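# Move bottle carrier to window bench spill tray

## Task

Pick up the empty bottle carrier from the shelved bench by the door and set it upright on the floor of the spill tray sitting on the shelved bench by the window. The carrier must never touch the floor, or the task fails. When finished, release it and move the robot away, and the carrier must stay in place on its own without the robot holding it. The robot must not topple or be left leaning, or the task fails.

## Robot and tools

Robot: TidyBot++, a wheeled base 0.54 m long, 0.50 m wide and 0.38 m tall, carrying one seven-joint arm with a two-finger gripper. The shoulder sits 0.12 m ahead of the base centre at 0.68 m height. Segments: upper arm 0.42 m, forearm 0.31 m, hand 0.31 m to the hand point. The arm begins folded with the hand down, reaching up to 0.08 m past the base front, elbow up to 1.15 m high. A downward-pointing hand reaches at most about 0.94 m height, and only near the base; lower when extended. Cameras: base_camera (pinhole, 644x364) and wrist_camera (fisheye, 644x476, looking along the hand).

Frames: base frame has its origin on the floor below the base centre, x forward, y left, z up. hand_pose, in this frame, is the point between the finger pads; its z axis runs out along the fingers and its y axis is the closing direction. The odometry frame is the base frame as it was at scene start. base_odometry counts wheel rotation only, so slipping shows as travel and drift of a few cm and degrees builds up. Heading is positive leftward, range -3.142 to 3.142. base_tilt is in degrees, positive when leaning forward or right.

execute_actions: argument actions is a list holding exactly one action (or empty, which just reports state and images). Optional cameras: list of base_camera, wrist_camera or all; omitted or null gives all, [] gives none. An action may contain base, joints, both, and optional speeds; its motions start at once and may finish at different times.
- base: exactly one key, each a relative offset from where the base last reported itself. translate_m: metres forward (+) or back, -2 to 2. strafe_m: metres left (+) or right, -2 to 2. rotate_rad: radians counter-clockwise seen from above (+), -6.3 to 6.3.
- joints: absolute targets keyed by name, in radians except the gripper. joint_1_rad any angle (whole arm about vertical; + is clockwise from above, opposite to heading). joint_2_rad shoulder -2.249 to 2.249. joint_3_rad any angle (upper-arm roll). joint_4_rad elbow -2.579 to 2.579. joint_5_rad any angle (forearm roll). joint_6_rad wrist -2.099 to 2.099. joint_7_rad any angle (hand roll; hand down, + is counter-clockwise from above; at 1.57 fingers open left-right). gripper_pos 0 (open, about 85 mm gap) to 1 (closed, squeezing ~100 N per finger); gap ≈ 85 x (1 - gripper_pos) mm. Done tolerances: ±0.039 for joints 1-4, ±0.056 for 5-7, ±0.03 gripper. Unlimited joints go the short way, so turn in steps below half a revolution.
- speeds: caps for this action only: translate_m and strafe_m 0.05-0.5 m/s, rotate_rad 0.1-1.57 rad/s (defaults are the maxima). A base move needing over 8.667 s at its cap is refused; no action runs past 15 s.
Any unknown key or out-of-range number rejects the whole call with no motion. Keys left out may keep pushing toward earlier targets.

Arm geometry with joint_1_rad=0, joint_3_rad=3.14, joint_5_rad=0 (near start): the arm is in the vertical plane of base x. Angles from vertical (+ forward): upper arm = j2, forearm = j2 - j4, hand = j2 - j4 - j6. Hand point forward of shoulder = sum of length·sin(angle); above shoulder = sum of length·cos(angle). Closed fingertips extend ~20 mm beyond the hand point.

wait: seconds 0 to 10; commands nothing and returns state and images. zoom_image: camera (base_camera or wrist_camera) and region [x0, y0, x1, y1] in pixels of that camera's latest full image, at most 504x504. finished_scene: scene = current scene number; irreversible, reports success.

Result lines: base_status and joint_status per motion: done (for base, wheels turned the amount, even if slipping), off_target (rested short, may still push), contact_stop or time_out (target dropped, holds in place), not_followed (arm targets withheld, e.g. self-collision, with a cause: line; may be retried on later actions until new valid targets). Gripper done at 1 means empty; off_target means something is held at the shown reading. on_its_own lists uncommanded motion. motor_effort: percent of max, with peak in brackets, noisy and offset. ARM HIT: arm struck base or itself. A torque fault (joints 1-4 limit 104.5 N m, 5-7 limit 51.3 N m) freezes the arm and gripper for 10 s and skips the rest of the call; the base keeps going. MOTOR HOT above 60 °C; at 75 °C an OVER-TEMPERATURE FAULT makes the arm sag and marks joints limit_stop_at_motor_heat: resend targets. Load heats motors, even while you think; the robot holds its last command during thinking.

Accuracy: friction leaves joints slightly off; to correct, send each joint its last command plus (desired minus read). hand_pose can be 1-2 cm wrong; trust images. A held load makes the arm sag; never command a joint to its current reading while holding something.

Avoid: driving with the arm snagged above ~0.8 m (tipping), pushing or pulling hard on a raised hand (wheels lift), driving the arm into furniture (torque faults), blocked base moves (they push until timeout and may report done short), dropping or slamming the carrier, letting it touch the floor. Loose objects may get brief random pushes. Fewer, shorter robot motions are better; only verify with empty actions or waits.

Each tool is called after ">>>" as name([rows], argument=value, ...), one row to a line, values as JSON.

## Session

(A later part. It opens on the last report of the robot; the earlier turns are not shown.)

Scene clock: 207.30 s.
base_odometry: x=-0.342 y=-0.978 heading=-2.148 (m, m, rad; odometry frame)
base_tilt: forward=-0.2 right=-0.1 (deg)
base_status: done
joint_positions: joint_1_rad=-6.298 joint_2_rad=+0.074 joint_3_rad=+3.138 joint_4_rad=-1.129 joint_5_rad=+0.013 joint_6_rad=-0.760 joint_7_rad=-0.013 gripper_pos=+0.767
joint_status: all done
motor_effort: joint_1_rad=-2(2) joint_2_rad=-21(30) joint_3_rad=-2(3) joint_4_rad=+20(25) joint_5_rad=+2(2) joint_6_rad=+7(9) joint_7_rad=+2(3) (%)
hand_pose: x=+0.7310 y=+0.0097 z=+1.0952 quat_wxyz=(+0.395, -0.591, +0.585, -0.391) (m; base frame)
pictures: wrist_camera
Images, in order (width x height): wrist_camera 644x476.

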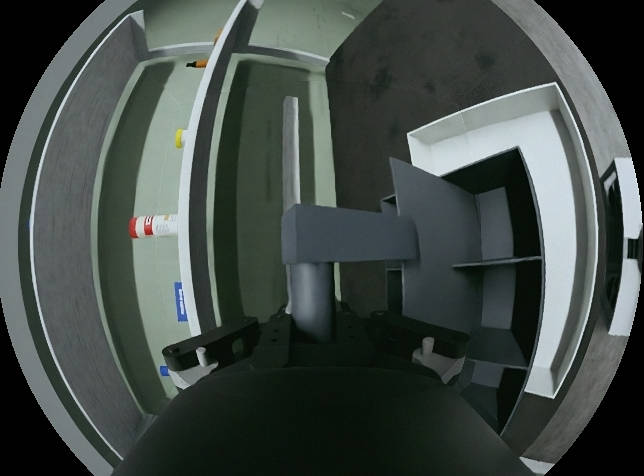

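>>> execute_actions([
  {"joints":{"joint_2_rad":0.05,"joint_4_rad":-1.0,"joint_6_rad":-0.92}},
], cameras=[])

>>> execute_actions([
  {"base":{"translate_m":-0.03},"speeds":{"translate_m":0.05}},
], cameras=["wrist_camera"])

>>> execute_actions([
  {"base":{"translate_m":-0.015},"speeds":{"translate_m":0.05},"joints":{"joint_2_rad":0.07,"joint_4_rad":-1.12,"joint_6_rad":-0.83}},
], cameras=["wrist_camera"])

Scene clock: 225.63 s.
base_odometry: x=-0.342 y=-0.978 heading=-2.148 (m, m, rad; odometry frame)
base_tilt: forward=-0.2 right=-0.1 (deg)
base_status: not commanded
joint_positions: joint_1_rad=-6.298 joint_2_rad=+0.074 joint_3_rad=+3.138 joint_4_rad=-1.035 joint_5_rad=+0.013 joint_6_rad=-0.915 joint_7_rad=-0.013 gripper_pos=+0.767
joint_status: all done
motor_effort: joint_1_rad=-1(2) joint_2_rad=-28(30) joint_3_rad=-1(2) joint_4_rad=+25(25) joint_5_rad=+0(2) joint_6_rad=+9(10) joint_7_rad=+0(2) (%)
hand_pose: x=+0.7113 y=+0.0089 z=+1.1048 quat_wxyz=(+0.376, -0.602, +0.598, -0.373) (m; base frame)
pictures: none
No camera images: the call's "cameras" was empty. Leave "cameras" out to get every camera's image.

Scene clock: 226.70 s.
base_odometry: x=-0.326 y=-0.953 heading=-2.149 (m, m, rad; odometry frame)
base_tilt: forward=-0.2 right=-0.1 (deg)
base_status: done
joint_positions: joint_1_rad=-6.298 joint_2_rad=+0.074 joint_3_rad=+3.138 joint_4_rad=-1.035 joint_5_rad=+0.013 joint_6_rad=-0.916 joint_7_rad=-0.013 gripper_pos=+0.767
joint_status: not commanded
motor_effort: joint_1_rad=+0(0) joint_2_rad=-28(34) joint_3_rad=-1(2) joint_4_rad=+25(26) joint_5_rad=+0(0) joint_6_rad=+9(9) joint_7_rad=+0(0) (%)
hand_pose: x=+0.7110 y=+0.0089 z=+1.1052 quat_wxyz=(+0.376, -0.602, +0.598, -0.373) (m; base frame)
pictures: wrist_camera
Images, in order (width x height): wrist_camera 644x476.

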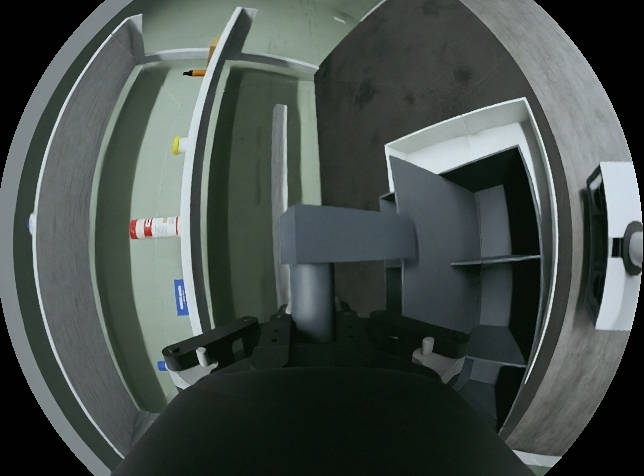

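Scene clock: 227.67 s.
base_odometry: x=-0.318 y=-0.940 heading=-2.149 (m, m, rad; odometry frame)
base_tilt: forward=-0.2 right=-0.1 (deg)
base_status: done
joint_positions: joint_1_rad=-6.297 joint_2_rad=+0.068 joint_3_rad=+3.138 joint_4_rad=-1.092 joint_5_rad=+0.013 joint_6_rad=-0.846 joint_7_rad=-0.013 gripper_pos=+0.767
joint_status: all done
motor_effort: joint_1_rad=-1(2) joint_2_rad=-21(35) joint_3_rad=-2(3) joint_4_rad=+20(25) joint_5_rad=+1(1) joint_6_rad=+5(8) joint_7_rad=+1(2) (%)
hand_pose: x=+0.7179 y=+0.0089 z=+1.0963 quat_wxyz=(+0.382, -0.598, +0.594, -0.379) (m; base frame)
pictures: wrist_camera
Images, in order (width x height): wrist_camera 644x476.

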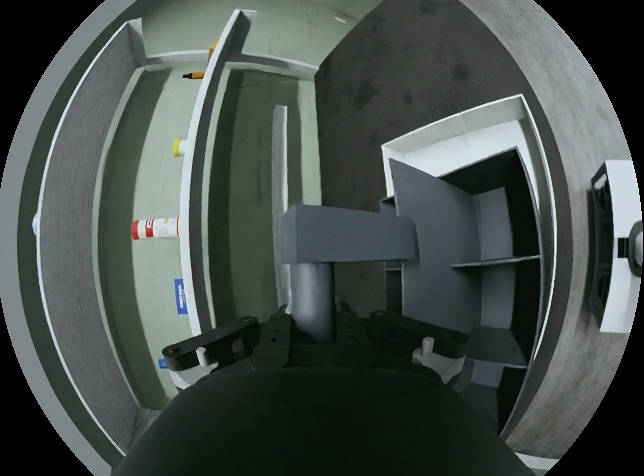

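>>> execute_actions([
  {"joints":{"joint_2_rad":0.05,"joint_4_rad":-0.97,"joint_6_rad":-0.88}},
], cameras=[])

>>> execute_actions([
  {"base":{"translate_m":0.025},"speeds":{"translate_m":0.05}},
], cameras=["wrist_camera"])

>>> zoom_image(camera="wrist_camera", region=[340,60,644,440])

Scene clock: 247.43 s.
base_odometry: x=-0.318 y=-0.941 heading=-2.149 (m, m, rad; odometry frame)
base_tilt: forward=-0.2 right=-0.1 (deg)
base_status: not commanded
joint_positions: joint_1_rad=-6.297 joint_2_rad=+0.073 joint_3_rad=+3.138 joint_4_rad=-1.001 joint_5_rad=+0.013 joint_6_rad=-0.874 joint_7_rad=-0.013 gripper_pos=+0.767
joint_status: all done
motor_effort: joint_1_rad=+0(1) joint_2_rad=-28(32) joint_3_rad=-2(0) joint_4_rad=+25(27) joint_5_rad=+0(2) joint_6_rad=+9(9) joint_7_rad=+0(2) (%)
hand_pose: x=+0.7154 y=+0.0088 z=+1.1367 quat_wxyz=(+0.399, -0.587, +0.583, -0.396) (m; base frame)
pictures: none
No camera images: the call's "cameras" was empty. Leave "cameras" out to get every camera's image.

Scene clock: 248.40 s.
base_odometry: x=-0.331 y=-0.962 heading=-2.149 (m, m, rad; odometry frame)
base_tilt: forward=-0.2 right=-0.1 (deg)
base_status: done
joint_positions: joint_1_rad=-6.297 joint_2_rad=+0.073 joint_3_rad=+3.138 joint_4_rad=-1.000 joint_5_rad=+0.013 joint_6_rad=-0.876 joint_7_rad=-0.013 gripper_pos=+0.767
joint_status: not commanded
motor_effort: joint_1_rad=+0(3) joint_2_rad=-28(33) joint_3_rad=-1(4) joint_4_rad=+24(26) joint_5_rad=+0(1) joint_6_rad=+9(9) joint_7_rad=+0(0) (%)
hand_pose: x=+0.7151 y=+0.0087 z=+1.1364 quat_wxyz=(+0.399, -0.587, +0.583, -0.395) (m; base frame)
pictures: wrist_camera
Images, in order (width x height): wrist_camera 644x476.

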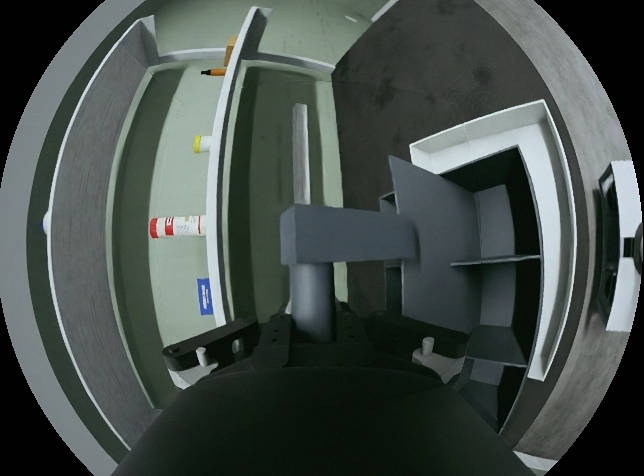

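Region (340, 60, 644, 440) of wrist_camera's 644x476 image, scaled by 1.326; it fills the left 403 columns of this view, and the rest is white.

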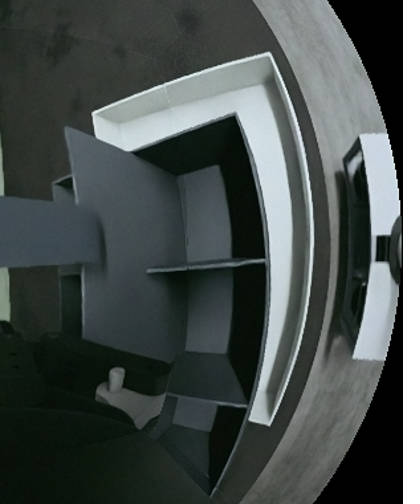

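>>> execute_actions([
  {"base":{"strafe_m":-0.05},"speeds":{"strafe_m":0.08}},
], cameras=[])

>>> execute_actions([
  {"base":{"translate_m":-0.01},"speeds":{"translate_m":0.05},"joints":{"joint_2_rad":0.07,"joint_4_rad":-1.15,"joint_6_rad":-0.75}},
], cameras=["wrist_camera"])

Scene clock: 260.73 s.
base_odometry: x=-0.373 y=-0.935 heading=-2.148 (m, m, rad; odometry frame)
base_tilt: forward=-0.2 right=+0.0 (deg)
base_status: done
joint_positions: joint_1_rad=-6.294 joint_2_rad=+0.073 joint_3_rad=+3.138 joint_4_rad=-1.000 joint_5_rad=+0.013 joint_6_rad=-0.876 joint_7_rad=-0.013 gripper_pos=+0.767
joint_status: not commanded
motor_effort: joint_1_rad=+0(4) joint_2_rad=-28(30) joint_3_rad=-1(2) joint_4_rad=+25(25) joint_5_rad=+0(2) joint_6_rad=+9(10) joint_7_rad=+0(0) (%)
hand_pose: x=+0.7151 y=+0.0069 z=+1.1363 quat_wxyz=(+0.398, -0.586, +0.584, -0.396) (m; base frame)
pictures: none
No camera images: the call's "cameras" was empty. Leave "cameras" out to get every camera's image.

Scene clock: 261.87 s.
base_odometry: x=-0.368 y=-0.926 heading=-2.148 (m, m, rad; odometry frame)
base_tilt: forward=-0.2 right=+0.0 (deg)
base_status: done
joint_positions: joint_1_rad=-6.294 joint_2_rad=+0.080 joint_3_rad=+3.138 joint_4_rad=-1.161 joint_5_rad=+0.013 joint_6_rad=-0.789 joint_7_rad=-0.013 gripper_pos=+0.767
joint_status: all done
motor_effort: joint_1_rad=+0(1) joint_2_rad=-29(34) joint_3_rad=-1(3) joint_4_rad=+26(28) joint_5_rad=+0(0) joint_6_rad=+9(9) joint_7_rad=+0(0) (%)
hand_pose: x=+0.7289 y=+0.0074 z=+1.0653 quat_wxyz=(+0.374, -0.602, +0.599, -0.372) (m; base frame)
pictures: wrist_camera
Images, in order (width x height): wrist_camera 644x476.

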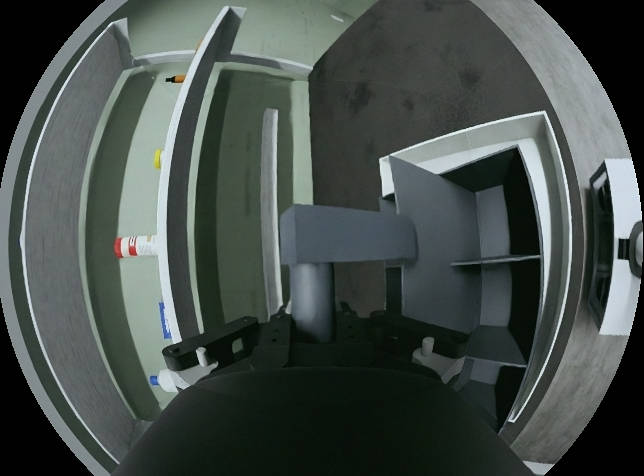

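Inside. Lower the rest.

>>> execute_actions([
  {"joints":{"joint_4_rad":-1.24,"joint_6_rad":-0.65}},
], cameras=["wrist_camera"])

Scene clock: 265.93 s.
base_odometry: x=-0.368 y=-0.926 heading=-2.148 (m, m, rad; odometry frame)
base_tilt: forward=-0.2 right=-0.1 (deg)
base_status: not commanded
joint_positions: joint_1_rad=-6.294 joint_2_rad=+0.081 joint_3_rad=+3.138 joint_4_rad=-1.248 joint_5_rad=+0.013 joint_6_rad=-0.688 joint_7_rad=-0.013 gripper_pos=+0.767
joint_status: all done
motor_effort: joint_1_rad=+0(0) joint_2_rad=-30(32) joint_3_rad=-2(2) joint_4_rad=+26(28) joint_5_rad=+0(0) joint_6_rad=+9(10) joint_7_rad=+0(0) (%)
hand_pose: x=+0.7388 y=+0.0078 z=+1.0425 quat_wxyz=(+0.378, -0.600, +0.596, -0.376) (m; base frame)
pictures: wrist_camera
Images, in order (width x height): wrist_camera 644x476.

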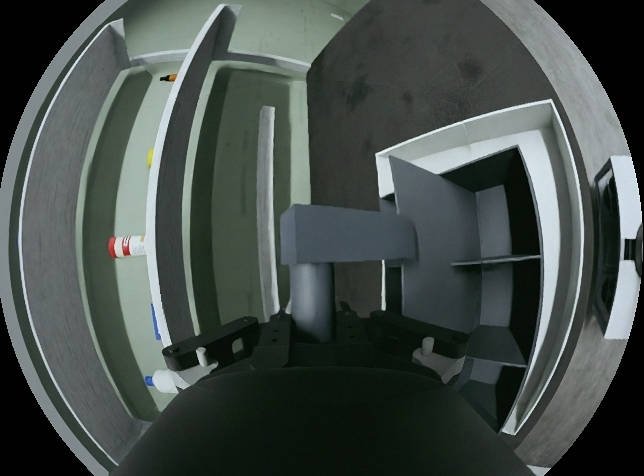

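>>> execute_actions([
  {"joints":{"joint_4_rad":-1.28,"joint_6_rad":-0.6}},
], cameras=[])

>>> execute_actions([
  {"joints":{"gripper_pos":0.42}},
], cameras=["wrist_camera"])

Scene clock: 270.57 s.
base_odometry: x=-0.368 y=-0.926 heading=-2.148 (m, m, rad; odometry frame)
base_tilt: forward=-0.2 right=+0.0 (deg)
base_status: not commanded
joint_positions: joint_1_rad=-6.294 joint_2_rad=+0.081 joint_3_rad=+3.138 joint_4_rad=-1.279 joint_5_rad=+0.013 joint_6_rad=-0.632 joint_7_rad=-0.013 gripper_pos=+0.767
joint_status: all done
motor_effort: joint_1_rad=-1(1) joint_2_rad=-30(30) joint_3_rad=-1(2) joint_4_rad=+26(26) joint_5_rad=+1(1) joint_6_rad=+9(8) joint_7_rad=+0(0) (%)
hand_pose: x=+0.7442 y=+0.0081 z=+1.0400 quat_wxyz=(+0.386, -0.595, +0.591, -0.383) (m; base frame)
pictures: none
No camera images: the call's "cameras" was empty. Leave "cameras" out to get every camera's image.

Scene clock: 271.43 s.
base_odometry: x=-0.368 y=-0.926 heading=-2.148 (m, m, rad; odometry frame)
base_tilt: forward=-0.2 right=-0.1 (deg)
base_status: not commanded
joint_positions: joint_1_rad=-6.294 joint_2_rad=+0.080 joint_3_rad=+3.138 joint_4_rad=-1.279 joint_5_rad=+0.013 joint_6_rad=-0.623 joint_7_rad=-0.013 gripper_pos=+0.420
joint_status: all done
motor_effort: joint_1_rad=-1(1) joint_2_rad=-25(31) joint_3_rad=-2(0) joint_4_rad=+23(26) joint_5_rad=+0(1) joint_6_rad=+7(8) joint_7_rad=+0(0) (%)
hand_pose: x=+0.7452 y=+0.0081 z=+1.0429 quat_wxyz=(+0.389, -0.594, +0.589, -0.386) (m; base frame)
pictures: wrist_camera
Images, in order (width x height): wrist_camera 644x476.

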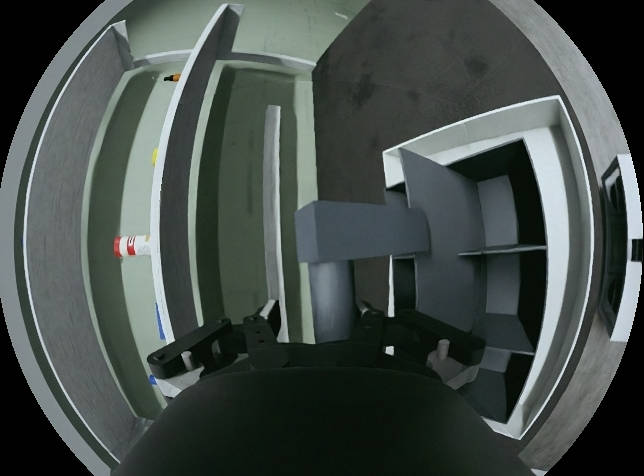

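>>> execute_actions([
  {"joints":{"joint_4_rad":-1.3,"gripper_pos":0.3}},
], cameras=[])

>>> execute_actions([
  {"base":{"translate_m":-0.06},"speeds":{"translate_m":0.08}},
], cameras=["wrist_camera"])

>>> execute_actions([
  {"base":{"translate_m":-0.4},"joints":{"joint_7_rad":1.57,"joint_6_rad":-0.5}},
], cameras=["wrist_camera"])

Scene clock: 278.37 s.
base_odometry: x=-0.368 y=-0.926 heading=-2.148 (m, m, rad; odometry frame)
base_tilt: forward=-0.2 right=-0.1 (deg)
base_status: not commanded
joint_positions: joint_1_rad=-6.294 joint_2_rad=+0.080 joint_3_rad=+3.138 joint_4_rad=-1.289 joint_5_rad=+0.013 joint_6_rad=-0.622 joint_7_rad=-0.013 gripper_pos=+0.300
joint_status: all done
motor_effort: joint_1_rad=-1(1) joint_2_rad=-26(27) joint_3_rad=-1(2) joint_4_rad=+22(24) joint_5_rad=+1(0) joint_6_rad=+6(6) joint_7_rad=+0(0) (%)
hand_pose: x=+0.7447 y=+0.0081 z=+1.0371 quat_wxyz=(+0.386, -0.595, +0.591, -0.383) (m; base frame)
pictures: none
No camera images: the call's "cameras" was empty. Leave "cameras" out to get every camera's image.

Scene clock: 279.63 s.
base_odometry: x=-0.336 y=-0.876 heading=-2.148 (m, m, rad; odometry frame)
base_tilt: forward=-0.2 right=+0.0 (deg)
base_status: done
joint_positions: joint_1_rad=-6.294 joint_2_rad=+0.078 joint_3_rad=+3.138 joint_4_rad=-1.289 joint_5_rad=+0.013 joint_6_rad=-0.621 joint_7_rad=-0.013 gripper_pos=+0.300
joint_status: not commanded
motor_effort: joint_1_rad=+0(0) joint_2_rad=-26(32) joint_3_rad=-1(0) joint_4_rad=+22(24) joint_5_rad=+0(0) joint_6_rad=+6(7) joint_7_rad=+0(1) (%)
hand_pose: x=+0.7443 y=+0.0081 z=+1.0382 quat_wxyz=(+0.387, -0.595, +0.591, -0.384) (m; base frame)
pictures: wrist_camera
Images, in order (width x height): wrist_camera 644x476.

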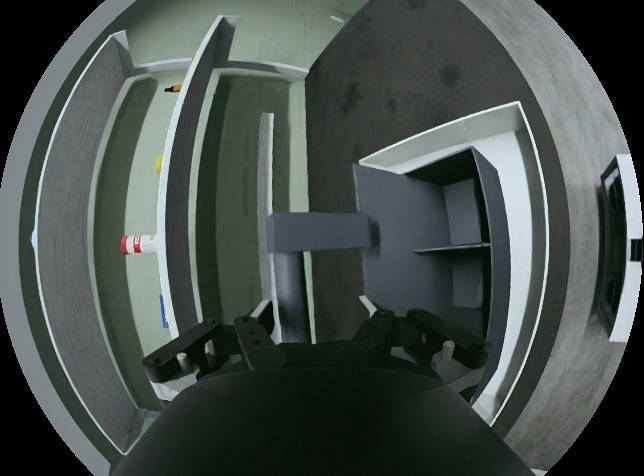

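Scene clock: 281.80 s.
base_odometry: x=-0.118 y=-0.540 heading=-2.147 (m, m, rad; odometry frame)
base_tilt: forward=-0.2 right=-0.1 (deg)
base_status: done
joint_positions: joint_1_rad=-6.294 joint_2_rad=+0.072 joint_3_rad=+3.138 joint_4_rad=-1.290 joint_5_rad=+0.013 joint_6_rad=-0.522 joint_7_rad=+1.554 gripper_pos=+0.300
joint_status: all done
motor_effort: joint_1_rad=-1(2) joint_2_rad=-26(30) joint_3_rad=-1(4) joint_4_rad=+22(24) joint_5_rad=+0(1) joint_6_rad=+7(7) joint_7_rad=+0(1) (%)
hand_pose: x=+0.7527 y=+0.0085 z=+1.0712 quat_wxyz=(+0.004, -0.808, -0.001, -0.589) (m; base frame)
pictures: wrist_camera
Images, in order (width x height): wrist_camera 644x476.

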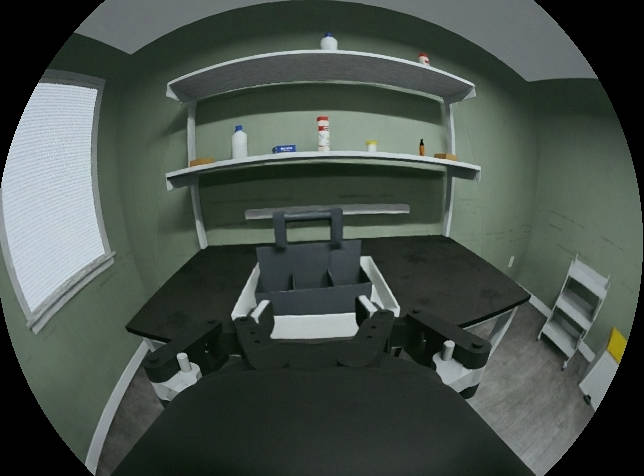

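>>> finished_scene(scene=1)

The scene is finished: the task was done.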